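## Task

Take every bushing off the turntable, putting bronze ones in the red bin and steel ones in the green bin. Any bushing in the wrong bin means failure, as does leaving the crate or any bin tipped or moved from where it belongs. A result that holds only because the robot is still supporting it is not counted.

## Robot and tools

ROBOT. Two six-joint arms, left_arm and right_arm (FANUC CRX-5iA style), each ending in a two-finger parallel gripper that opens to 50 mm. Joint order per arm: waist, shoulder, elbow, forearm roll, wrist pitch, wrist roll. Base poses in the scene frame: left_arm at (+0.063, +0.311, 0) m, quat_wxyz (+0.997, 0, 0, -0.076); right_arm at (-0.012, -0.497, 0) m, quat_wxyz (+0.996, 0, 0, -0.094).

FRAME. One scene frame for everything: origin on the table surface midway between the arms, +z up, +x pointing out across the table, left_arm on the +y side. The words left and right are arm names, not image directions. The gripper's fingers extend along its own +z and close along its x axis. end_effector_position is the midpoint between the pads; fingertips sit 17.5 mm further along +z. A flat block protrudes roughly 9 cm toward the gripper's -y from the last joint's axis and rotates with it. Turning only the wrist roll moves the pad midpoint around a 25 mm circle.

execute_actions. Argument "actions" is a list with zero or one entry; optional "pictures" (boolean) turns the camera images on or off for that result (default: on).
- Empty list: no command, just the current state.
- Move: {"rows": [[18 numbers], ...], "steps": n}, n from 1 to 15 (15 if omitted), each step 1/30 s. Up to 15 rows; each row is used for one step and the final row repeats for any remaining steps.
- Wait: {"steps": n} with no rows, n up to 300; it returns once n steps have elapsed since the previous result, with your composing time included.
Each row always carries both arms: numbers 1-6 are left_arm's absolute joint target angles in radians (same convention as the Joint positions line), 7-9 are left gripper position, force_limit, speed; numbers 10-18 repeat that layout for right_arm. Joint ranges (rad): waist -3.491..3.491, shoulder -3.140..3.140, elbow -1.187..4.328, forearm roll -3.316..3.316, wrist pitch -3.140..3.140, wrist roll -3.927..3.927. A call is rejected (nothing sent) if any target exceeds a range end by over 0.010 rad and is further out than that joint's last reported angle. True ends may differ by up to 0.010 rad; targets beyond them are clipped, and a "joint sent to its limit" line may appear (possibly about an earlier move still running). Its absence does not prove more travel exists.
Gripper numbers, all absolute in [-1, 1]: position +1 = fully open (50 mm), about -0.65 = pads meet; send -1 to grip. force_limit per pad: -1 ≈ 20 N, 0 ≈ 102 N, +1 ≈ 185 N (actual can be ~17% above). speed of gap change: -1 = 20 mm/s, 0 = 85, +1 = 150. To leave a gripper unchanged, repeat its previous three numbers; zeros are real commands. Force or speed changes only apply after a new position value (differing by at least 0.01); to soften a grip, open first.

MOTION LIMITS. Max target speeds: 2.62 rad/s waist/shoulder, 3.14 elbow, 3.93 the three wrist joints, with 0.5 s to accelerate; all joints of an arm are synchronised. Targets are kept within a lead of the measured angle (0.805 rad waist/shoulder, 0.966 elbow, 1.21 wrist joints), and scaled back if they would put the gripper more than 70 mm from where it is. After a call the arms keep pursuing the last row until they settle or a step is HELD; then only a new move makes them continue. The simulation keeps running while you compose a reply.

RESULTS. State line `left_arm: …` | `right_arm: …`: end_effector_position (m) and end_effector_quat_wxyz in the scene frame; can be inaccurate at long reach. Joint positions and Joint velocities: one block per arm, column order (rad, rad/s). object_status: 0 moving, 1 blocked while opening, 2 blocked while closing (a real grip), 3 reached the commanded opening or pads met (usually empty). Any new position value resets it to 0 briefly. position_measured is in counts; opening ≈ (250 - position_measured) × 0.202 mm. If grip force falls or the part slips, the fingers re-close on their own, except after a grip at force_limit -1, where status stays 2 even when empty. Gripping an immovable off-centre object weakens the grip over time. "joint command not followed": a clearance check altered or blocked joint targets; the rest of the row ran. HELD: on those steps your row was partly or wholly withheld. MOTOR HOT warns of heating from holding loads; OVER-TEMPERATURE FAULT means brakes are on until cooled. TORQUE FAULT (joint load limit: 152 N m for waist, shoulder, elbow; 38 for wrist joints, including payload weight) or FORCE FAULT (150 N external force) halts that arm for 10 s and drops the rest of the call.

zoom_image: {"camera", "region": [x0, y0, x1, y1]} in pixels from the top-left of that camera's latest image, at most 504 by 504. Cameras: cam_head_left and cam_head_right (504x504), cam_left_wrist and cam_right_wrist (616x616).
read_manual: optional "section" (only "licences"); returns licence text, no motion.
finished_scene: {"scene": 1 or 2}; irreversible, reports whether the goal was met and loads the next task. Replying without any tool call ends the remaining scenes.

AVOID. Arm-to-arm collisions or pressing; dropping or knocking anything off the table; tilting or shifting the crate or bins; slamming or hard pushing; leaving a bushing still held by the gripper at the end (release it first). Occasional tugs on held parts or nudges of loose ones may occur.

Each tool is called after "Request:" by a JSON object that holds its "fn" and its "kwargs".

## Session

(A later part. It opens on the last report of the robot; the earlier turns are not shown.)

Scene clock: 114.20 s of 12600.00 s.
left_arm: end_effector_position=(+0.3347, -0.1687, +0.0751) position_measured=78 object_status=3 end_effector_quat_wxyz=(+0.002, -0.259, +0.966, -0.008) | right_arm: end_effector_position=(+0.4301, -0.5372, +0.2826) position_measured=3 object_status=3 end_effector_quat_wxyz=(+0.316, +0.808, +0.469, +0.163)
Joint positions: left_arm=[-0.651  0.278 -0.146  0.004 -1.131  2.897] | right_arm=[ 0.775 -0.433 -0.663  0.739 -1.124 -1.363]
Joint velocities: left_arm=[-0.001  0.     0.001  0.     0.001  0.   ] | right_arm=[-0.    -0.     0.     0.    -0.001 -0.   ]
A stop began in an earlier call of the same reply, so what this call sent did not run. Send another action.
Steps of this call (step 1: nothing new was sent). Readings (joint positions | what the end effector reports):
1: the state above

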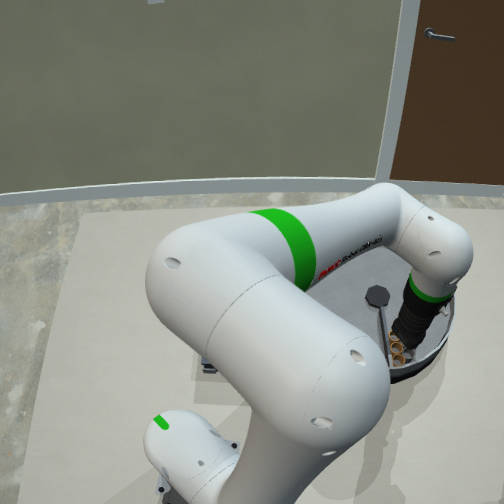

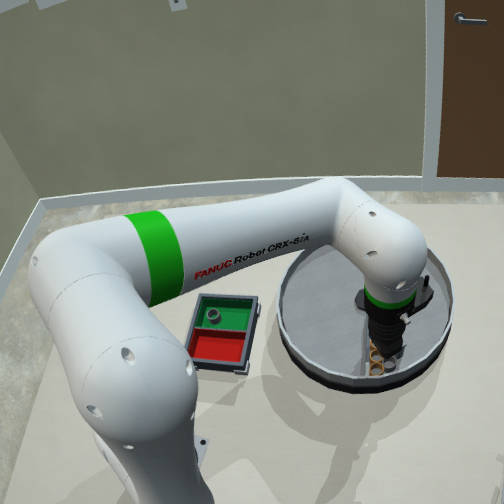

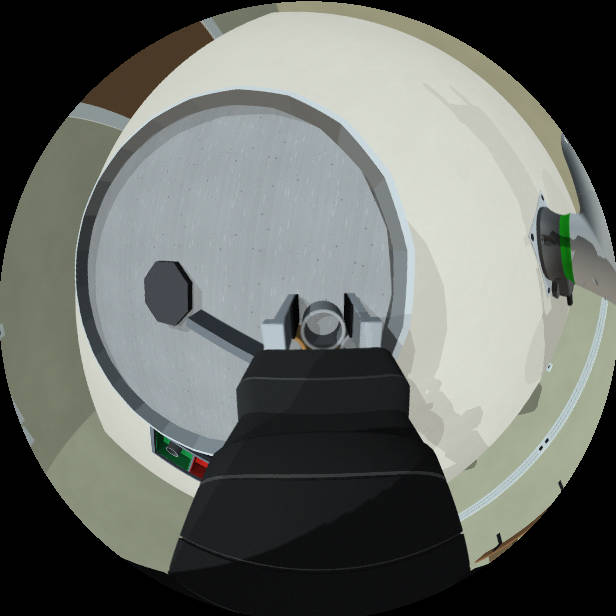

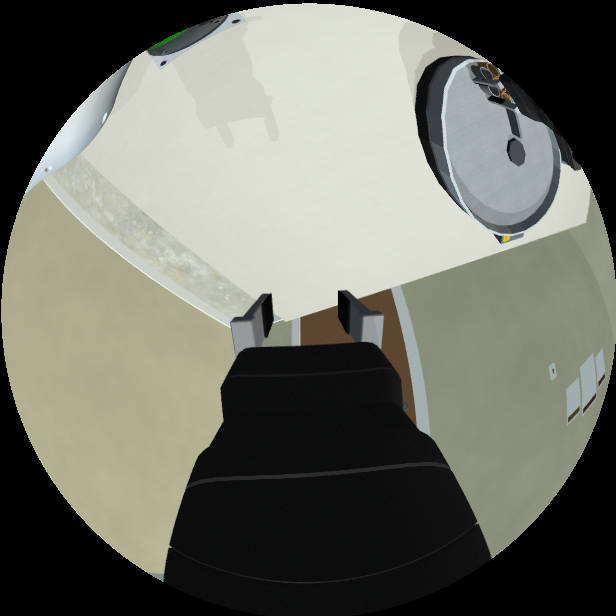

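Request:
{"fn": "execute_actions", "kwargs": {"actions": [{"rows":[[-0.651,0.278,-0.146,0.004,-1.131,2.897,-1,-0.8,-0.5,0.775,-0.433,-0.663,0.739,-1.124,-1.363,1,0,0]]}], "pictures": false}}

Request:
{"fn": "execute_actions", "kwargs": {"actions": [{"rows":[[-0.664,0.346,-0.064,0,-1.161,2.91,-1,-0.8,-0.5,0.775,-0.433,-0.663,0.739,-1.124,-1.363,1,0,0]]}]}}

Scene clock: 120.37 s of 12600.00 s.
left_arm: end_effector_position=(+0.3348, -0.1688, +0.0753) position_measured=95 object_status=2 end_effector_quat_wxyz=(+0.002, -0.259, +0.966, -0.008) | right_arm: end_effector_position=(+0.4301, -0.5372, +0.2826) position_measured=3 object_status=3 end_effector_quat_wxyz=(+0.316, +0.808, +0.469, +0.163)
Joint positions: left_arm=[-0.651  0.278 -0.146  0.004 -1.131  2.897] | right_arm=[ 0.775 -0.433 -0.663  0.739 -1.124 -1.363]
Joint velocities: left_arm=[ 0.002  0.001  0.001 -0.     0.     0.   ] | right_arm=[-0.001  0.     0.    -0.001  0.001  0.001]
Steps of this call (steps 1 to 170: nothing new was sent; steps 171 to 185: all 15 steps of this action). Readings (joint positions | what the end effector reports):
171: left_arm=[-0.651 0.278 -0.146 0.004 -1.131 2.897] | right_arm=[0.775 -0.433 -0.663 0.739 -1.124 -1.363] | left_arm position_measured=83 object_status=0 | right_arm position_measured=3 object_status=3
172: left_arm=[-0.651 0.278 -0.146 0.004 -1.131 2.897] | right_arm=[0.775 -0.433 -0.663 0.739 -1.124 -1.363] | left_arm position_measured=92 object_status=0 | right_arm position_measured=3 object_status=3
174: left_arm=[-0.651 0.278 -0.146 0.004 -1.131 2.897] | right_arm=[0.775 -0.433 -0.663 0.739 -1.124 -1.363] | left_arm position_measured=95 object_status=0 | right_arm position_measured=3 object_status=3
178: left_arm=[-0.651 0.278 -0.146 0.004 -1.131 2.897] | right_arm=[0.775 -0.433 -0.663 0.739 -1.124 -1.363] | left_arm position_measured=95 object_status=0 | right_arm position_measured=3 object_status=3
185: the state above

Scene clock: 130.90 s of 12600.00 s.
left_arm: end_effector_position=(+0.3446, -0.1874, +0.0725) position_measured=95 object_status=2 end_effector_quat_wxyz=(-0.001, -0.258, +0.966, +0.002) | right_arm: end_effector_position=(+0.4301, -0.5372, +0.2826) position_measured=3 object_status=3 end_effector_quat_wxyz=(+0.316, +0.808, +0.469, +0.163)
Joint positions: left_arm=[-0.664  0.344 -0.064  0.    -1.167  2.91 ] | right_arm=[ 0.775 -0.433 -0.663  0.739 -1.124 -1.363]
Joint velocities: left_arm=[-0.002 -0.001  0.    -0.001 -0.    -0.   ] | right_arm=[ 0.    -0.    -0.     0.001  0.001 -0.001]
FORCE FAULT: contact force on the left arm reached its limit, and that arm stopped for 10 seconds. The contact can be on any part of that arm, not only on its tool. That arm's remaining commands of this call were not run. That arm holds still and accepts commands again. Move the arm away from the contact; if what it grips holds it there, let go first. Pushing or pulling that hard again can fault the arm again.
The stop of the left arm began at step 16 of this call (marked STOPPED below). From that step on that arm followed nothing that you had sent. Nothing is kept back now, and the robot has no last target.
Steps of this call (steps 1 to 15: all 15 steps of this action; steps 16 to 316: the stop continued). Readings (joint positions | what the end effector reports):
1: left_arm=[-0.651 0.278 -0.146 0.004 -1.131 2.897] | right_arm=[0.775 -0.433 -0.663 0.739 -1.124 -1.363] | left_arm position_measured=95 object_status=2 | right_arm position_measured=3 object_status=3
2: left_arm=[-0.651 0.282 -0.141 0.004 -1.133 2.897] | right_arm=[0.775 -0.433 -0.663 0.739 -1.124 -1.363] | left_arm position_measured=95 object_status=2 | right_arm position_measured=3 object_status=3
4: left_arm=[-0.656 0.307 -0.110 0.003 -1.144 2.902] | right_arm=[0.775 -0.433 -0.663 0.739 -1.124 -1.363] | left_arm position_measured=95 object_status=2 | right_arm position_measured=3 object_status=3
8: left_arm=[-0.664 0.345 -0.064 0.000 -1.163 2.910] | right_arm=[0.775 -0.433 -0.663 0.739 -1.124 -1.363] | left_arm position_measured=95 object_status=2 | right_arm position_measured=3 object_status=3
16: left_arm=[-0.664 0.344 -0.064 0.000 -1.166 2.910] | right_arm=[0.775 -0.433 -0.663 0.739 -1.124 -1.363] | left_arm position_measured=95 object_status=2 | right_arm position_measured=3 object_status=3 STOPPED (the left arm)
316: the state above

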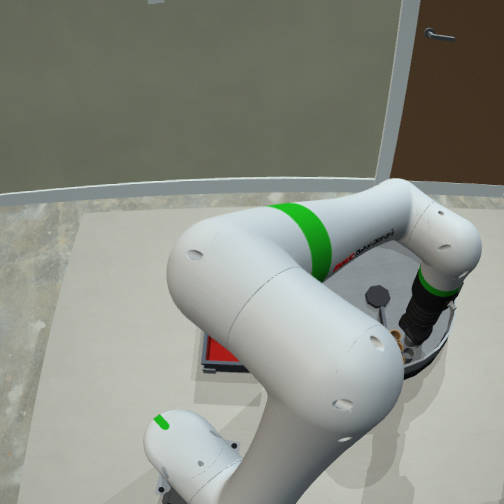

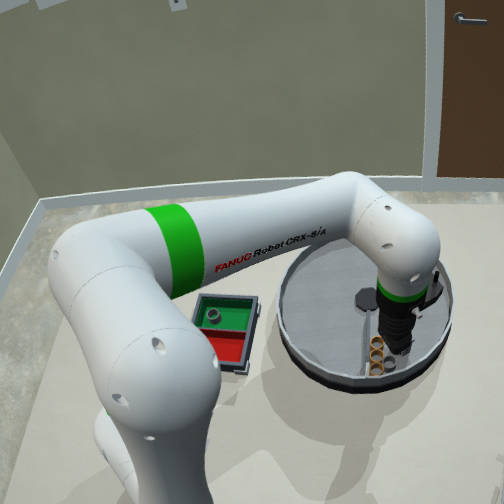

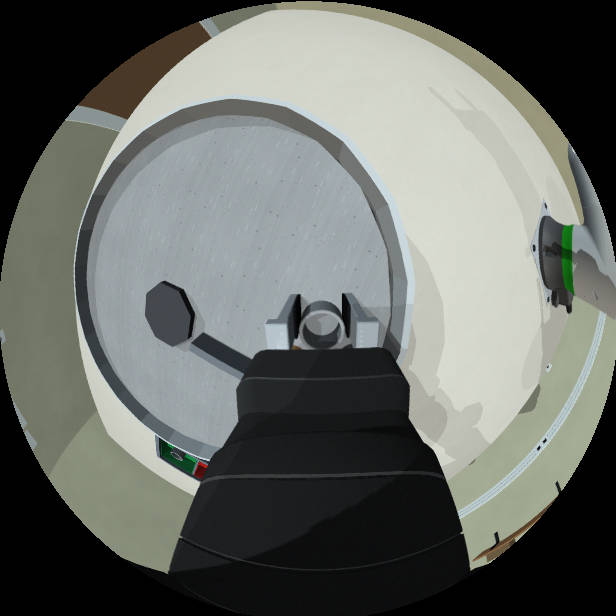

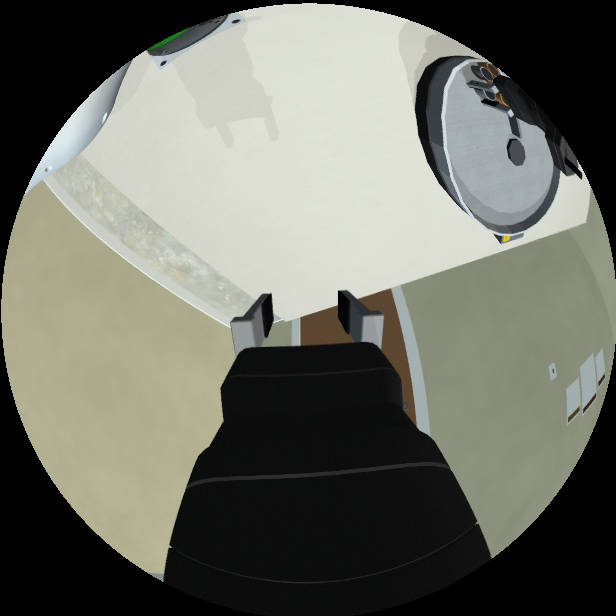

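Request:
{"fn": "execute_actions", "kwargs": {"actions": [{"rows":[[-0.664,0.29,0.032,0,-1.313,2.91,-1,-0.8,-0.5,0.775,-0.433,-0.663,0.739,-1.124,-1.363,1,0,0]],"steps":10}], "pictures": false}}

Request:
{"fn": "execute_actions", "kwargs": {"actions": [{"rows":[[0.285,-0.116,-0.458,0,-1.229,1.438,-1,-0.8,-0.5,0.775,-0.433,-0.663,0.739,-1.124,-1.363,1,0,0]]}], "pictures": false}}

Request:
{"fn": "execute_actions", "kwargs": {"actions": [{"steps":36}], "pictures": false}}

Request:
{"fn": "execute_actions", "kwargs": {"actions": [{"rows":[[0.285,-0.028,-0.569,0,-1.03,1.438,-1,-0.8,-0.5,0.775,-0.433,-0.663,0.739,-1.124,-1.363,1,0,0]],"steps":13}], "pictures": false}}

Request:
{"fn": "execute_actions", "kwargs": {"actions": [{"rows":[[0.285,-0.028,-0.569,0,-1.03,1.438,0.5,-0.6,0,0.775,-0.433,-0.663,0.739,-1.124,-1.363,1,0,0]],"steps":6}], "pictures": false}}

Request:
{"fn": "execute_actions", "kwargs": {"actions": [{"rows":[[0.285,-0.116,-0.458,0,-1.229,1.438,0.5,-0.6,0,0.775,-0.433,-0.663,0.739,-1.124,-1.363,1,0,0]],"steps":11}]}}

Request:
{"fn": "execute_actions", "kwargs": {"actions": [{"rows":[[-0.69,0.209,-0.131,0,-1.231,2.762,0.5,-0.6,0,0.775,-0.433,-0.663,0.739,-1.124,-1.363,1,0,0]]}], "pictures": false}}

Request:
{"fn": "execute_actions", "kwargs": {"actions": [{"steps":40}]}}

Request:
{"fn": "zoom_image", "kwargs": {"camera": "cam_left_wrist", "region": [240,220,400,380]}}

Scene clock: 144.23 s of 12600.00 s.
left_arm: end_effector_position=(+0.3455, -0.1883, +0.1401) position_measured=95 object_status=2 end_effector_quat_wxyz=(-0.000, -0.258, +0.966, +0.000) | right_arm: end_effector_position=(+0.4301, -0.5372, +0.2826) position_measured=3 object_status=3 end_effector_quat_wxyz=(+0.316, +0.808, +0.469, +0.163)
Joint positions: left_arm=[-0.664  0.29   0.032 -0.    -1.313  2.91 ] | right_arm=[ 0.775 -0.433 -0.663  0.739 -1.124 -1.363]
Joint velocities: left_arm=[ 0.001  0.007  0.    -0.011 -0.009 -0.   ] | right_arm=[ 0.001  0.     0.     0.001 -0.     0.001]
Steps of this call (steps 1 to 390: nothing new was sent; steps 391 to 400: all 10 steps of this action). Readings (joint positions | what the end effector reports):
391: left_arm=[-0.664 0.344 -0.064 0.000 -1.167 2.910] | right_arm=[0.775 -0.433 -0.663 0.739 -1.124 -1.363] | left_arm position_measured=95 object_status=2 | right_arm position_measured=3 object_status=3
392: left_arm=[-0.664 0.342 -0.060 0.000 -1.173 2.910] | right_arm=[0.775 -0.433 -0.663 0.739 -1.124 -1.363] | left_arm position_measured=95 object_status=2 | right_arm position_measured=3 object_status=3
394: left_arm=[-0.664 0.328 -0.035 0.000 -1.211 2.910] | right_arm=[0.775 -0.433 -0.663 0.739 -1.124 -1.363] | left_arm position_measured=95 object_status=2 | right_arm position_measured=3 object_status=3
398: left_arm=[-0.664 0.292 0.029 0.000 -1.307 2.910] | right_arm=[0.775 -0.433 -0.663 0.739 -1.124 -1.363] | left_arm position_measured=95 object_status=2 | right_arm position_measured=3 object_status=3
400: the state above

Scene clock: 144.73 s of 12600.00 s.
left_arm: end_effector_position=(+0.4299, -0.0381, +0.1397) position_measured=95 object_status=2 end_effector_quat_wxyz=(+0.000, -0.168, +0.986, -0.000) | right_arm: end_effector_position=(+0.4301, -0.5372, +0.2826) position_measured=3 object_status=3 end_effector_quat_wxyz=(+0.316, +0.808, +0.469, +0.163)
Joint positions: left_arm=[-0.312  0.133 -0.159 -0.    -1.278  2.373] | right_arm=[ 0.775 -0.433 -0.663  0.739 -1.124 -1.363]
Joint velocities: left_arm=[ 0.919 -0.384 -0.462 -0.     0.075 -1.433] | right_arm=[-0.001 -0.    -0.     0.001  0.002  0.001]
Steps of this call (steps 1 to 15: all 15 steps of this action). Readings (joint positions | what the end effector reports):
1: left_arm=[-0.664 0.290 0.032 -0.000 -1.313 2.910] | right_arm=[0.775 -0.433 -0.663 0.739 -1.124 -1.363] | left_arm position_measured=95 object_status=2 | right_arm position_measured=3 object_status=3
2: left_arm=[-0.660 0.288 0.029 -0.000 -1.312 2.904] | right_arm=[0.775 -0.433 -0.663 0.739 -1.124 -1.363] | left_arm position_measured=95 object_status=2 | right_arm position_measured=3 object_status=3
4: left_arm=[-0.635 0.275 0.013 -0.000 -1.307 2.866] | right_arm=[0.775 -0.433 -0.663 0.739 -1.124 -1.363] | left_arm position_measured=95 object_status=2 | right_arm position_measured=3 object_status=3
8: left_arm=[-0.526 0.223 -0.051 -0.000 -1.296 2.703] | right_arm=[0.775 -0.433 -0.663 0.739 -1.124 -1.363] | left_arm position_measured=95 object_status=2 | right_arm position_measured=3 object_status=3
15: the state above

Scene clock: 145.93 s of 12600.00 s.
left_arm: end_effector_position=(+0.4346, +0.2041, +0.1200) position_measured=95 object_status=2 end_effector_quat_wxyz=(-0.000, +0.000, +1.000, -0.000) | right_arm: end_effector_position=(+0.4301, -0.5372, +0.2826) position_measured=3 object_status=3 end_effector_quat_wxyz=(+0.316, +0.808, +0.469, +0.163)
Joint positions: left_arm=[ 0.285 -0.116 -0.458  0.    -1.229  1.438] | right_arm=[ 0.775 -0.433 -0.663  0.739 -1.124 -1.363]
Joint velocities: left_arm=[ 0. -0.  0.  0. -0.  0.] | right_arm=[-0.001  0.    -0.     0.001 -0.     0.   ]
Steps of this call (steps 1 to 36: the robot went on to your last target). Readings (joint positions | what the end effector reports):
1: left_arm=[-0.281 0.120 -0.174 -0.000 -1.276 2.324] | right_arm=[0.775 -0.433 -0.663 0.739 -1.124 -1.363] | left_arm position_measured=95 object_status=2 | right_arm position_measured=3 object_status=3
2: left_arm=[-0.250 0.107 -0.190 -0.000 -1.273 2.275] | right_arm=[0.775 -0.433 -0.663 0.739 -1.124 -1.363] | left_arm position_measured=95 object_status=2 | right_arm position_measured=3 object_status=3
4: left_arm=[-0.186 0.080 -0.222 -0.000 -1.268 2.176] | right_arm=[0.775 -0.433 -0.663 0.739 -1.124 -1.363] | left_arm position_measured=95 object_status=2 | right_arm position_measured=3 object_status=3
8: left_arm=[-0.056 0.026 -0.287 -0.000 -1.257 1.972] | right_arm=[0.775 -0.433 -0.663 0.739 -1.124 -1.363] | left_arm position_measured=95 object_status=2 | right_arm position_measured=3 object_status=3
36: the state above

Scene clock: 146.37 s of 12600.00 s.
left_arm: end_effector_position=(+0.4341, +0.2041, +0.0455) position_measured=95 object_status=2 end_effector_quat_wxyz=(+0.000, +0.000, +1.000, +0.000) | right_arm: end_effector_position=(+0.4301, -0.5372, +0.2826) position_measured=3 object_status=3 end_effector_quat_wxyz=(+0.316, +0.808, +0.469, +0.163)
Joint positions: left_arm=[ 0.285 -0.028 -0.569 -0.    -1.03   1.438] | right_arm=[ 0.775 -0.433 -0.663  0.739 -1.124 -1.363]
Joint velocities: left_arm=[-0.001  0.001  0.     0.002  0.003 -0.001] | right_arm=[ 0.    -0.    -0.     0.001  0.001  0.001]
Steps of this call (steps 1 to 13: all 13 steps of this action). Readings (joint positions | what the end effector reports):
1: left_arm=[0.285 -0.116 -0.458 0.000 -1.228 1.438] | right_arm=[0.775 -0.433 -0.663 0.739 -1.124 -1.363] | left_arm position_measured=95 object_status=2 | right_arm position_measured=3 object_status=3
2: left_arm=[0.285 -0.114 -0.461 0.000 -1.222 1.438] | right_arm=[0.775 -0.433 -0.663 0.739 -1.124 -1.363] | left_arm position_measured=95 object_status=2 | right_arm position_measured=3 object_status=3
4: left_arm=[0.285 -0.097 -0.483 0.000 -1.185 1.438] | right_arm=[0.775 -0.433 -0.663 0.739 -1.124 -1.363] | left_arm position_measured=95 object_status=2 | right_arm position_measured=3 object_status=3
8: left_arm=[0.285 -0.039 -0.555 -0.000 -1.056 1.438] | right_arm=[0.775 -0.433 -0.663 0.739 -1.124 -1.363] | left_arm position_measured=95 object_status=2 | right_arm position_measured=3 object_status=3
13: the state above

Scene clock: 146.57 s of 12600.00 s.
left_arm: end_effector_position=(+0.4341, +0.2041, +0.0454) position_measured=78 object_status=0 end_effector_quat_wxyz=(-0.000, +0.000, +1.000, -0.000) | right_arm: end_effector_position=(+0.4301, -0.5372, +0.2826) position_measured=3 object_status=3 end_effector_quat_wxyz=(+0.316, +0.808, +0.469, +0.163)
Joint positions: left_arm=[ 0.285 -0.028 -0.569  0.    -1.03   1.438] | right_arm=[ 0.775 -0.433 -0.663  0.739 -1.124 -1.363]
Joint velocities: left_arm=[ 0.001  0.    -0.001  0.     0.     0.   ] | right_arm=[ 0. -0.  0.  0.  0. -0.]
Steps of this call (steps 1 to 6: all 6 steps of this action). Readings (joint positions | what the end effector reports):
1: left_arm=[0.285 -0.028 -0.569 -0.000 -1.030 1.438] | right_arm=[0.775 -0.433 -0.663 0.739 -1.124 -1.363] | left_arm position_measured=87 object_status=0 | right_arm position_measured=3 object_status=3
2: left_arm=[0.285 -0.028 -0.569 -0.000 -1.030 1.438] | right_arm=[0.775 -0.433 -0.663 0.739 -1.124 -1.363] | left_arm position_measured=79 object_status=0 | right_arm position_measured=3 object_status=3
4: left_arm=[0.285 -0.028 -0.569 0.000 -1.030 1.438] | right_arm=[0.775 -0.433 -0.663 0.739 -1.124 -1.363] | left_arm position_measured=78 object_status=0 | right_arm position_measured=3 object_status=3
6: the state above

Scene clock: 146.93 s of 12600.00 s.
left_arm: end_effector_position=(+0.4346, +0.2041, +0.1199) position_measured=78 object_status=3 end_effector_quat_wxyz=(-0.000, +0.000, +1.000, -0.000) | right_arm: end_effector_position=(+0.4301, -0.5372, +0.2826) position_measured=3 object_status=3 end_effector_quat_wxyz=(+0.316, +0.808, +0.469, +0.163)
Joint positions: left_arm=[ 0.285 -0.116 -0.458  0.    -1.229  1.438] | right_arm=[ 0.775 -0.433 -0.663  0.739 -1.124 -1.363]
Joint velocities: left_arm=[ 0.002 -0.     0.     0.    -0.013 -0.   ] | right_arm=[-0.     0.     0.    -0.001  0.    -0.001]
Steps of this call (steps 1 to 11: all 11 steps of this action). Readings (joint positions | what the end effector reports):
1: left_arm=[0.285 -0.028 -0.569 0.000 -1.030 1.438] | right_arm=[0.775 -0.433 -0.663 0.739 -1.124 -1.363] | left_arm position_measured=78 object_status=0 | right_arm position_measured=3 object_status=3
2: left_arm=[0.285 -0.030 -0.566 0.000 -1.036 1.438] | right_arm=[0.775 -0.433 -0.663 0.739 -1.124 -1.363] | left_arm position_measured=78 object_status=0 | right_arm position_measured=3 object_status=3
4: left_arm=[0.285 -0.047 -0.545 0.000 -1.074 1.438] | right_arm=[0.775 -0.433 -0.663 0.739 -1.124 -1.363] | left_arm position_measured=78 object_status=0 | right_arm position_measured=3 object_status=3
8: left_arm=[0.285 -0.105 -0.472 0.000 -1.203 1.438] | right_arm=[0.775 -0.433 -0.663 0.739 -1.124 -1.363] | left_arm position_measured=78 object_status=3 | right_arm position_measured=3 object_status=3
11: the state above

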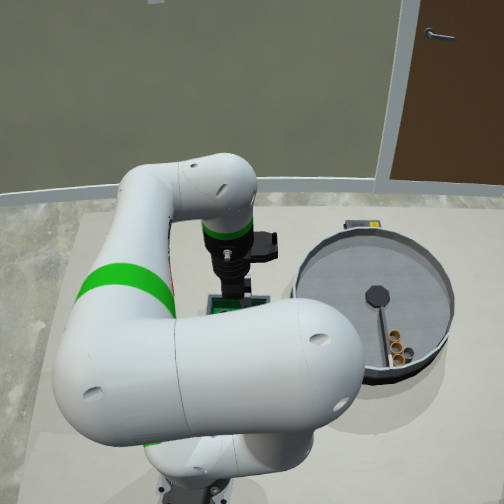

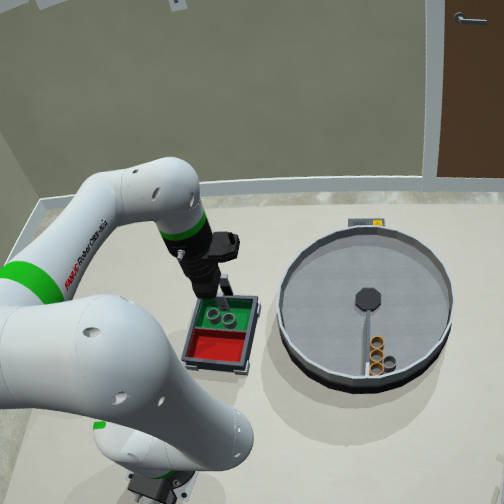

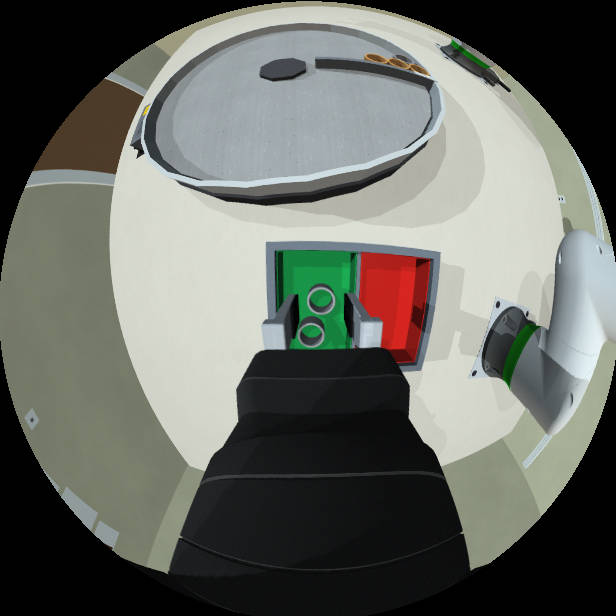

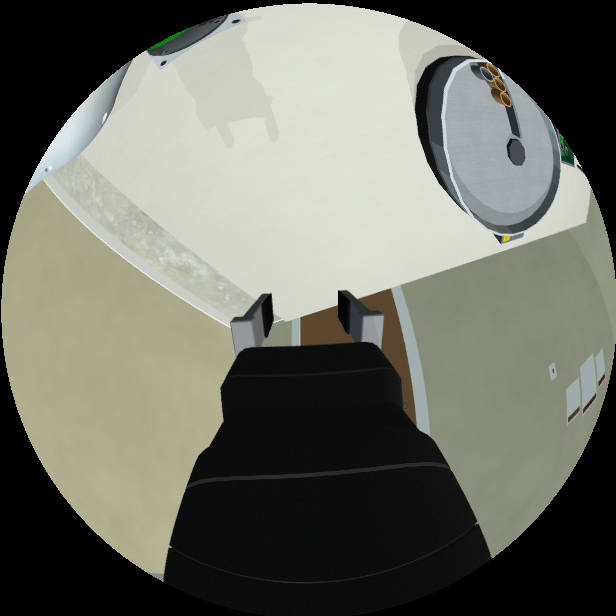

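Scene clock: 147.43 s of 12600.00 s.
left_arm: end_effector_position=(+0.4340, +0.0556, +0.1224) position_measured=78 object_status=3 end_effector_quat_wxyz=(-0.001, -0.079, +0.997, +0.000) | right_arm: end_effector_position=(+0.4301, -0.5372, +0.2826) position_measured=3 object_status=3 end_effector_quat_wxyz=(+0.316, +0.808, +0.469, +0.163)
Joint positions: left_arm=[-0.103  0.022 -0.321  0.    -1.23   1.985] | right_arm=[ 0.775 -0.433 -0.663  0.739 -1.124 -1.363]
Joint velocities: left_arm=[-0.995  0.318  0.323 -0.    -0.002  1.313] | right_arm=[ 0.    -0.    -0.     0.     0.001  0.001]
Steps of this call (steps 1 to 15: all 15 steps of this action). Readings (joint positions | what the end effector reports):
1: left_arm=[0.285 -0.116 -0.458 0.000 -1.229 1.438] | right_arm=[0.775 -0.433 -0.663 0.739 -1.124 -1.363] | left_arm position_measured=78 object_status=3 | right_arm position_measured=3 object_status=3
2: left_arm=[0.281 -0.114 -0.456 0.000 -1.229 1.444] | right_arm=[0.775 -0.433 -0.663 0.739 -1.124 -1.363] | left_arm position_measured=78 object_status=3 | right_arm position_measured=3 object_status=3
4: left_arm=[0.256 -0.103 -0.446 0.000 -1.229 1.482] | right_arm=[0.775 -0.433 -0.663 0.739 -1.124 -1.363] | left_arm position_measured=78 object_status=3 | right_arm position_measured=3 object_status=3
8: left_arm=[0.139 -0.057 -0.400 0.000 -1.229 1.658] | right_arm=[0.775 -0.433 -0.663 0.739 -1.124 -1.363] | left_arm position_measured=78 object_status=3 | right_arm position_measured=3 object_status=3
15: the state above

Scene clock: 148.77 s of 12600.00 s.
left_arm: end_effector_position=(+0.3008, -0.1652, +0.1147) position_measured=78 object_status=3 end_effector_quat_wxyz=(-0.000, -0.173, +0.985, +0.000) | right_arm: end_effector_position=(+0.4301, -0.5372, +0.2826) position_measured=3 object_status=3 end_effector_quat_wxyz=(+0.316, +0.808, +0.469, +0.163)
Joint positions: left_arm=[-0.69   0.209 -0.131 -0.    -1.231  2.762] | right_arm=[ 0.775 -0.433 -0.663  0.739 -1.124 -1.363]
Joint velocities: left_arm=[-0.     0.001 -0.001  0.     0.    -0.   ] | right_arm=[ 0.001 -0.001  0.     0.001  0.001  0.002]
Steps of this call (steps 1 to 40: the robot went on to your last target). Readings (joint positions | what the end effector reports):
1: left_arm=[-0.137 0.033 -0.310 0.000 -1.230 2.029] | right_arm=[0.775 -0.433 -0.663 0.739 -1.124 -1.363] | left_arm position_measured=78 object_status=3 | right_arm position_measured=3 object_status=3
2: left_arm=[-0.170 0.043 -0.299 0.000 -1.230 2.074] | right_arm=[0.775 -0.433 -0.663 0.739 -1.124 -1.363] | left_arm position_measured=78 object_status=3 | right_arm position_measured=3 object_status=3
4: left_arm=[-0.237 0.064 -0.278 0.000 -1.230 2.161] | right_arm=[0.775 -0.433 -0.663 0.739 -1.124 -1.363] | left_arm position_measured=78 object_status=3 | right_arm position_measured=3 object_status=3
8: left_arm=[-0.367 0.106 -0.236 0.000 -1.230 2.334] | right_arm=[0.775 -0.433 -0.663 0.739 -1.124 -1.363] | left_arm position_measured=78 object_status=3 | right_arm position_measured=3 object_status=3
40: the state above

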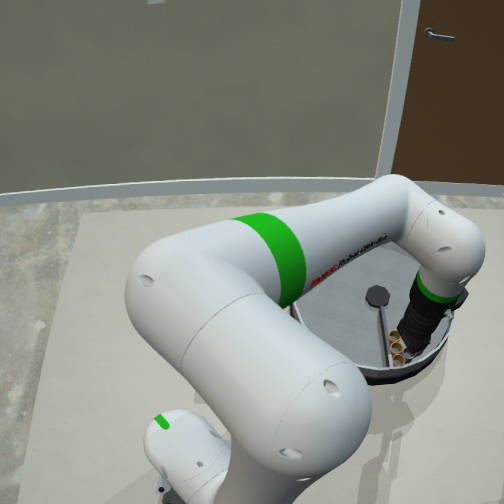

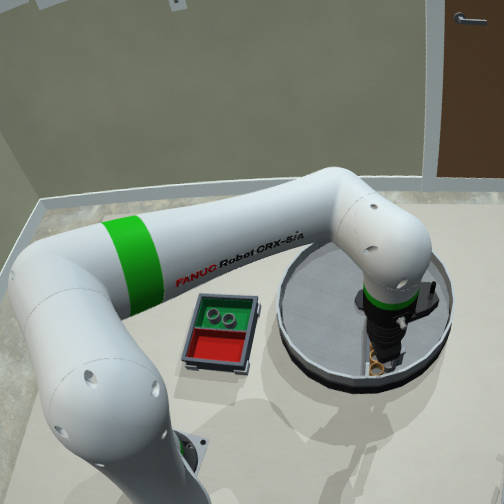

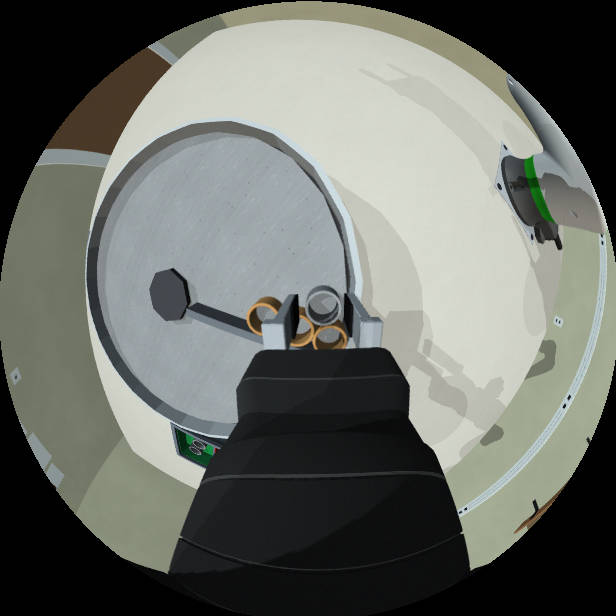

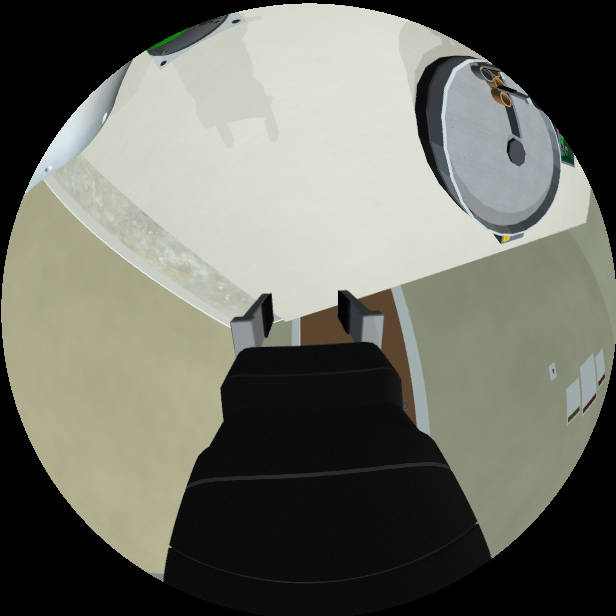

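Region (240, 220, 400, 380) of cam_left_wrist's 616x616 image, scaled by 3.150, with more detail than that image has.

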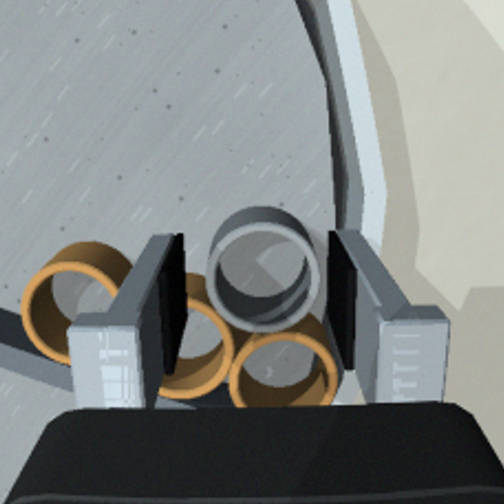

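Request:
{"fn": "execute_actions", "kwargs": {"actions": [{"rows":[[-0.692,0.233,-0.162,0,-1.176,2.79,0.5,-0.6,0,0.775,-0.433,-0.663,0.739,-1.124,-1.363,1,0,0]]}]}}

Request:
{"fn": "zoom_image", "kwargs": {"camera": "cam_left_wrist", "region": [240,220,400,380]}}

Scene clock: 152.87 s of 12600.00 s.
left_arm: end_effector_position=(+0.3012, -0.1662, +0.0904) position_measured=78 object_status=3 end_effector_quat_wxyz=(-0.000, -0.186, +0.983, +0.000) | right_arm: end_effector_position=(+0.4301, -0.5372, +0.2826) position_measured=3 object_status=3 end_effector_quat_wxyz=(+0.316, +0.808, +0.469, +0.163)
Joint positions: left_arm=[-0.692  0.233 -0.162  0.    -1.176  2.79 ] | right_arm=[ 0.775 -0.433 -0.663  0.739 -1.124 -1.363]
Joint velocities: left_arm=[ 0.    -0.001  0.    -0.    -0.    -0.   ] | right_arm=[-0.001  0.     0.     0.     0.001  0.002]
Steps of this call (steps 1 to 15: the robot went on to your last target; steps 16 to 108: nothing new was sent; steps 109 to 123: all 15 steps of this action). Readings (joint positions | what the end effector reports):
109: left_arm=[-0.690 0.209 -0.131 0.000 -1.231 2.762] | right_arm=[0.775 -0.433 -0.663 0.739 -1.124 -1.363] | left_arm position_measured=78 object_status=3 | right_arm position_measured=3 object_status=3
110: left_arm=[-0.690 0.212 -0.134 0.000 -1.224 2.765] | right_arm=[0.775 -0.433 -0.663 0.739 -1.124 -1.363] | left_arm position_measured=78 object_status=3 | right_arm position_measured=3 object_status=3
112: left_arm=[-0.691 0.226 -0.153 0.000 -1.192 2.782] | right_arm=[0.775 -0.433 -0.663 0.739 -1.124 -1.363] | left_arm position_measured=78 object_status=3 | right_arm position_measured=3 object_status=3
116: left_arm=[-0.692 0.233 -0.162 0.000 -1.176 2.790] | right_arm=[0.775 -0.433 -0.663 0.739 -1.124 -1.363] | left_arm position_measured=78 object_status=3 | right_arm position_measured=3 object_status=3
123: the state above

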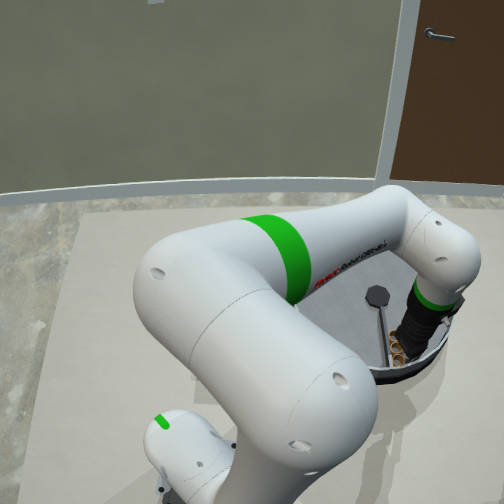

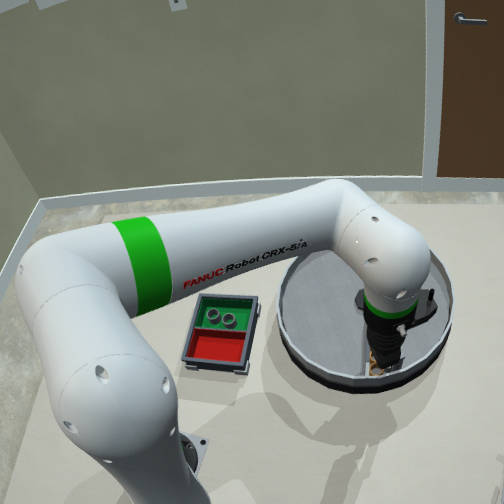

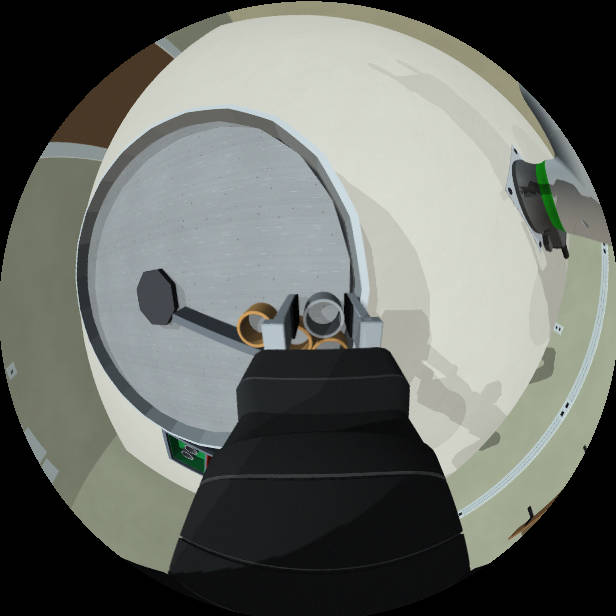

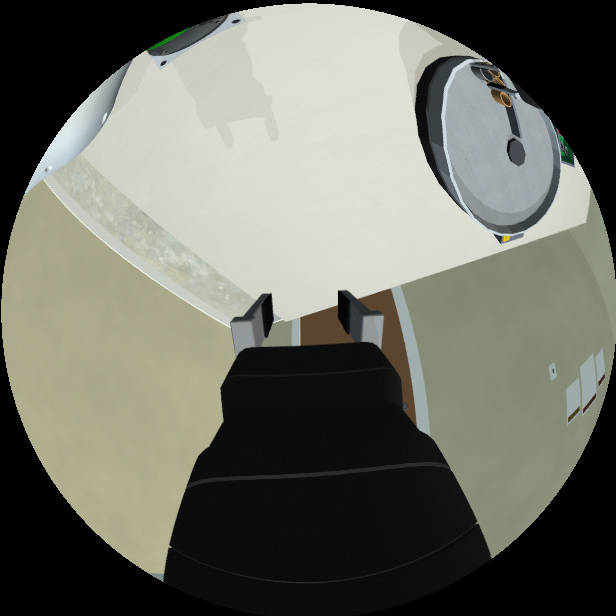

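Region (240, 220, 400, 380) of cam_left_wrist's 616x616 image, scaled by 3.150, with more detail than that image has.

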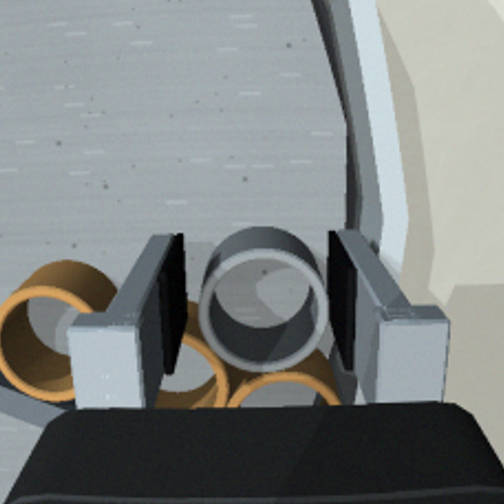

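Request:
{"fn": "execute_actions", "kwargs": {"actions": [{"rows":[[-0.692,0.2435,-0.177,0,-1.15,2.79,0.5,-0.6,0,0.775,-0.433,-0.663,0.739,-1.124,-1.363,1,0,0]],"steps":8}], "pictures": false}}

Request:
{"fn": "execute_actions", "kwargs": {"actions": [{"rows":[[-0.692,0.2435,-0.177,0,-1.15,2.79,-1,-0.6,0,0.775,-0.433,-0.663,0.739,-1.124,-1.363,1,0,0]],"steps":12}], "pictures": false}}

Request:
{"fn": "execute_actions", "kwargs": {"actions": [{"rows":[[-0.692,0.194,-0.089,0,-1.288,2.79,-1,-0.6,0,0.775,-0.433,-0.663,0.739,-1.124,-1.363,1,0,0]],"steps":10}], "pictures": false}}

Request:
{"fn": "execute_actions", "kwargs": {"actions": [{"rows":[[0.205,-0.071,-0.417,0,-1.225,2.303,-1,-0.6,0,0.775,-0.433,-0.663,0.739,-1.124,-1.363,1,0,0]]}], "pictures": false}}

Request:
{"fn": "execute_actions", "kwargs": {"actions": [{"steps":34}], "pictures": false}}

Request:
{"fn": "execute_actions", "kwargs": {"actions": [{"rows":[[0.205,-0.023,-0.485,0,-1.109,2.303,-1,-0.6,0,0.775,-0.433,-0.663,0.739,-1.124,-1.363,1,0,0]]}]}}

Scene clock: 165.43 s of 12600.00 s.
left_arm: end_effector_position=(+0.3012, -0.1662, +0.0793) position_measured=78 object_status=3 end_effector_quat_wxyz=(+0.000, -0.186, +0.983, -0.000) | right_arm: end_effector_position=(+0.4301, -0.5372, +0.2826) position_measured=3 object_status=3 end_effector_quat_wxyz=(+0.316, +0.808, +0.469, +0.163)
Joint positions: left_arm=[-0.692  0.244 -0.177 -0.    -1.15   2.79 ] | right_arm=[ 0.775 -0.433 -0.663  0.739 -1.124 -1.363]
Joint velocities: left_arm=[-0.     0.001  0.     0.     0.     0.   ] | right_arm=[ 0.001  0.     0.    -0.     0.001  0.   ]
Steps of this call (steps 1 to 15: the robot went on to your last target; steps 16 to 369: nothing new was sent; steps 370 to 377: all 8 steps of this action). Readings (joint positions | what the end effector reports):
370: left_arm=[-0.692 0.233 -0.162 -0.000 -1.175 2.790] | right_arm=[0.775 -0.433 -0.663 0.739 -1.124 -1.363] | left_arm position_measured=78 object_status=3 | right_arm position_measured=3 object_status=3
371: left_arm=[-0.692 0.235 -0.165 0.000 -1.169 2.790] | right_arm=[0.775 -0.433 -0.663 0.739 -1.124 -1.363] | left_arm position_measured=78 object_status=3 | right_arm position_measured=3 object_status=3
373: left_arm=[-0.692 0.243 -0.176 -0.000 -1.151 2.790] | right_arm=[0.775 -0.433 -0.663 0.739 -1.124 -1.363] | left_arm position_measured=78 object_status=3 | right_arm position_measured=3 object_status=3
377: the state above

Scene clock: 165.83 s of 12600.00 s.
left_arm: end_effector_position=(+0.3012, -0.1663, +0.0794) position_measured=97 object_status=2 end_effector_quat_wxyz=(+0.000, -0.186, +0.983, -0.000) | right_arm: end_effector_position=(+0.4301, -0.5372, +0.2826) position_measured=3 object_status=3 end_effector_quat_wxyz=(+0.316, +0.808, +0.469, +0.163)
Joint positions: left_arm=[-0.692  0.244 -0.177 -0.    -1.15   2.79 ] | right_arm=[ 0.775 -0.433 -0.663  0.739 -1.124 -1.363]
Joint velocities: left_arm=[ 0.001 -0.    -0.001  0.    -0.    -0.   ] | right_arm=[ 0.001 -0.    -0.     0.001 -0.    -0.   ]
Steps of this call (steps 1 to 12: all 12 steps of this action). Readings (joint positions | what the end effector reports):
1: left_arm=[-0.692 0.244 -0.177 -0.000 -1.150 2.790] | right_arm=[0.775 -0.433 -0.663 0.739 -1.124 -1.363] | left_arm position_measured=87 object_status=0 | right_arm position_measured=3 object_status=3
2: left_arm=[-0.692 0.244 -0.177 -0.000 -1.150 2.790] | right_arm=[0.775 -0.433 -0.663 0.739 -1.124 -1.363] | left_arm position_measured=97 object_status=0 | right_arm position_measured=3 object_status=3
4: left_arm=[-0.692 0.244 -0.177 -0.000 -1.150 2.790] | right_arm=[0.775 -0.433 -0.663 0.739 -1.124 -1.363] | left_arm position_measured=97 object_status=0 | right_arm position_measured=3 object_status=3
8: left_arm=[-0.692 0.244 -0.177 -0.000 -1.150 2.790] | right_arm=[0.775 -0.433 -0.663 0.739 -1.124 -1.363] | left_arm position_measured=97 object_status=2 | right_arm position_measured=3 object_status=3
12: the state above

Scene clock: 166.17 s of 12600.00 s.
left_arm: end_effector_position=(+0.3014, -0.1665, +0.1392) position_measured=97 object_status=2 end_effector_quat_wxyz=(-0.000, -0.186, +0.983, +0.000) | right_arm: end_effector_position=(+0.4301, -0.5372, +0.2826) position_measured=3 object_status=3 end_effector_quat_wxyz=(+0.316, +0.808, +0.469, +0.163)
Joint positions: left_arm=[-0.692  0.194 -0.089  0.    -1.288  2.79 ] | right_arm=[ 0.775 -0.433 -0.663  0.739 -1.124 -1.363]
Joint velocities: left_arm=[-0.001  0.002  0.    -0.004 -0.005  0.   ] | right_arm=[ 0.     0.     0.    -0.     0.001 -0.001]
Steps of this call (steps 1 to 10: all 10 steps of this action). Readings (joint positions | what the end effector reports):
1: left_arm=[-0.692 0.243 -0.177 -0.000 -1.150 2.790] | right_arm=[0.775 -0.433 -0.663 0.739 -1.124 -1.363] | left_arm position_measured=97 object_status=2 | right_arm position_measured=3 object_status=3
2: left_arm=[-0.692 0.241 -0.173 -0.000 -1.156 2.790] | right_arm=[0.775 -0.433 -0.663 0.739 -1.124 -1.363] | left_arm position_measured=97 object_status=2 | right_arm position_measured=3 object_status=3
4: left_arm=[-0.692 0.228 -0.149 -0.000 -1.194 2.790] | right_arm=[0.775 -0.433 -0.663 0.739 -1.124 -1.363] | left_arm position_measured=97 object_status=2 | right_arm position_measured=3 object_status=3
8: left_arm=[-0.692 0.195 -0.091 0.000 -1.284 2.790] | right_arm=[0.775 -0.433 -0.663 0.739 -1.124 -1.363] | left_arm position_measured=97 object_status=2 | right_arm position_measured=3 object_status=3
10: the state above

Scene clock: 166.67 s of 12600.00 s.
left_arm: end_effector_position=(+0.4080, -0.0334, +0.1342) position_measured=97 object_status=2 end_effector_quat_wxyz=(-0.000, -0.264, +0.964, +0.000) | right_arm: end_effector_position=(+0.4301, -0.5372, +0.2826) position_measured=3 object_status=3 end_effector_quat_wxyz=(+0.316, +0.808, +0.469, +0.163)
Joint positions: left_arm=[-0.334  0.086 -0.224 -0.    -1.261  2.592] | right_arm=[ 0.775 -0.433 -0.663  0.739 -1.124 -1.363]
Joint velocities: left_arm=[ 0.941 -0.276 -0.337 -0.001  0.062 -0.501] | right_arm=[ 0.001 -0.     0.     0.     0.     0.   ]
Steps of this call (steps 1 to 15: all 15 steps of this action). Readings (joint positions | what the end effector reports):
1: left_arm=[-0.692 0.194 -0.089 0.000 -1.288 2.790] | right_arm=[0.775 -0.433 -0.663 0.739 -1.124 -1.363] | left_arm position_measured=97 object_status=2 | right_arm position_measured=3 object_status=3
2: left_arm=[-0.688 0.193 -0.091 0.000 -1.287 2.788] | right_arm=[0.775 -0.433 -0.663 0.739 -1.124 -1.363] | left_arm position_measured=97 object_status=2 | right_arm position_measured=3 object_status=3
4: left_arm=[-0.663 0.184 -0.103 0.000 -1.284 2.773] | right_arm=[0.775 -0.433 -0.663 0.739 -1.124 -1.363] | left_arm position_measured=97 object_status=2 | right_arm position_measured=3 object_status=3
8: left_arm=[-0.552 0.150 -0.146 -0.000 -1.275 2.709] | right_arm=[0.775 -0.433 -0.663 0.739 -1.124 -1.363] | left_arm position_measured=97 object_status=2 | right_arm position_measured=3 object_status=3
15: the state above

Scene clock: 167.80 s of 12600.00 s.
left_arm: end_effector_position=(+0.4623, +0.1829, +0.1201) position_measured=97 object_status=2 end_effector_quat_wxyz=(-0.000, -0.382, +0.924, +0.000) | right_arm: end_effector_position=(+0.4301, -0.5372, +0.2826) position_measured=3 object_status=3 end_effector_quat_wxyz=(+0.316, +0.808, +0.469, +0.163)
Joint positions: left_arm=[ 0.205 -0.071 -0.417 -0.    -1.225  2.303] | right_arm=[ 0.775 -0.433 -0.663  0.739 -1.124 -1.363]
Joint velocities: left_arm=[-0.001  0.     0.001  0.     0.001  0.001] | right_arm=[ 0.    -0.    -0.     0.    -0.     0.001]
Steps of this call (steps 1 to 34: the robot went on to your last target). Readings (joint positions | what the end effector reports):
1: left_arm=[-0.302 0.077 -0.236 -0.000 -1.259 2.575] | right_arm=[0.775 -0.433 -0.663 0.739 -1.124 -1.363] | left_arm position_measured=97 object_status=2 | right_arm position_measured=3 object_status=3
2: left_arm=[-0.270 0.067 -0.247 -0.000 -1.256 2.557] | right_arm=[0.775 -0.433 -0.663 0.739 -1.124 -1.363] | left_arm position_measured=97 object_status=2 | right_arm position_measured=3 object_status=3
4: left_arm=[-0.205 0.048 -0.270 -0.000 -1.252 2.523] | right_arm=[0.775 -0.433 -0.663 0.739 -1.124 -1.363] | left_arm position_measured=97 object_status=2 | right_arm position_measured=3 object_status=3
8: left_arm=[-0.073 0.010 -0.318 -0.000 -1.243 2.452] | right_arm=[0.775 -0.433 -0.663 0.739 -1.124 -1.363] | left_arm position_measured=97 object_status=2 | right_arm position_measured=3 object_status=3
34: the state above

Scene clock: 168.30 s of 12600.00 s.
left_arm: end_effector_position=(+0.4624, +0.1830, +0.0753) position_measured=97 object_status=2 end_effector_quat_wxyz=(-0.000, -0.382, +0.924, -0.000) | right_arm: end_effector_position=(+0.4301, -0.5372, +0.2826) position_measured=3 object_status=3 end_effector_quat_wxyz=(+0.316, +0.808, +0.469, +0.163)
Joint positions: left_arm=[ 0.205 -0.023 -0.485  0.    -1.109  2.303] | right_arm=[ 0.775 -0.433 -0.663  0.739 -1.124 -1.363]
Joint velocities: left_arm=[-0.001  0.    -0.001  0.     0.    -0.002] | right_arm=[-0.002  0.    -0.     0.001  0.    -0.001]
Steps of this call (steps 1 to 15: all 15 steps of this action). Readings (joint positions | what the end effector reports):
1: left_arm=[0.205 -0.071 -0.417 0.000 -1.224 2.303] | right_arm=[0.775 -0.433 -0.663 0.739 -1.124 -1.363] | left_arm position_measured=97 object_status=2 | right_arm position_measured=3 object_status=3
2: left_arm=[0.205 -0.069 -0.421 0.000 -1.218 2.303] | right_arm=[0.775 -0.433 -0.663 0.739 -1.124 -1.363] | left_arm position_measured=97 object_status=2 | right_arm position_measured=3 object_status=3
4: left_arm=[0.205 -0.053 -0.443 0.000 -1.181 2.303] | right_arm=[0.775 -0.433 -0.663 0.739 -1.124 -1.363] | left_arm position_measured=97 object_status=2 | right_arm position_measured=3 object_status=3
8: left_arm=[0.205 -0.023 -0.485 0.000 -1.110 2.303] | right_arm=[0.775 -0.433 -0.663 0.739 -1.124 -1.363] | left_arm position_measured=97 object_status=2 | right_arm position_measured=3 object_status=3
15: the state above

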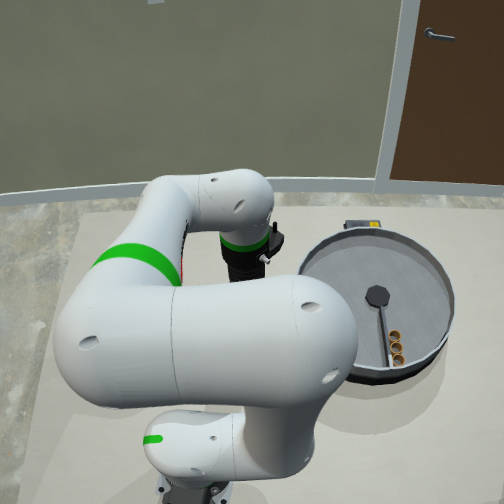

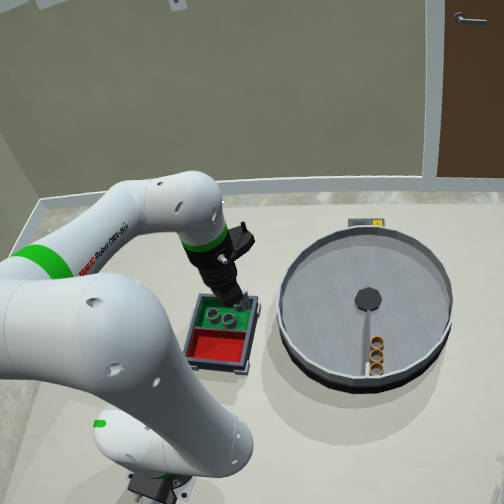

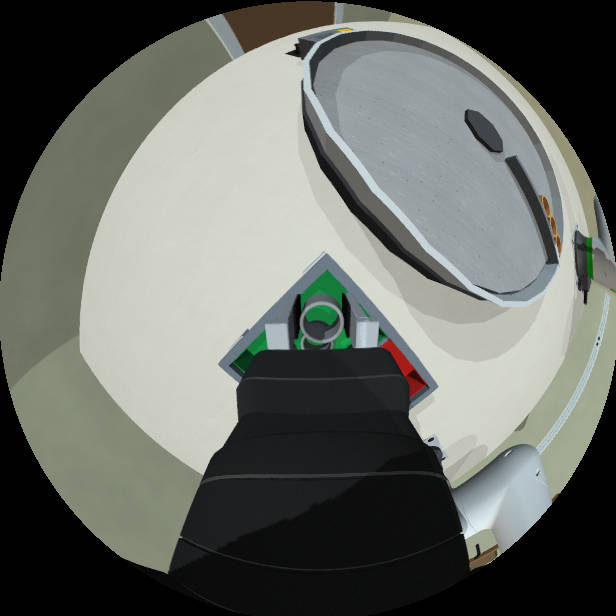

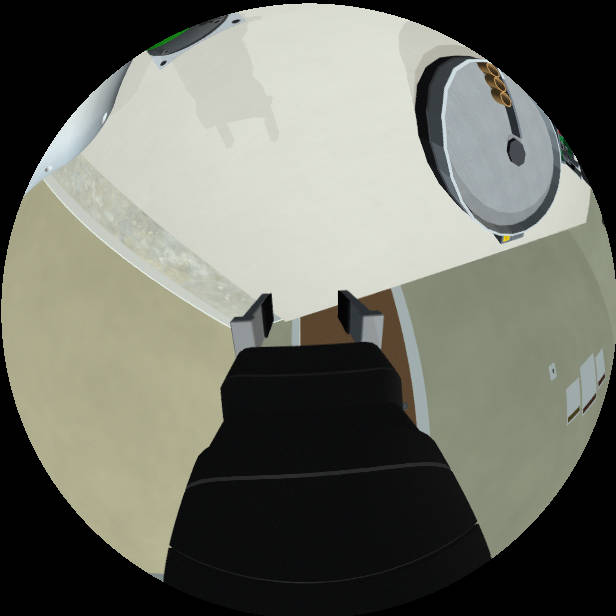

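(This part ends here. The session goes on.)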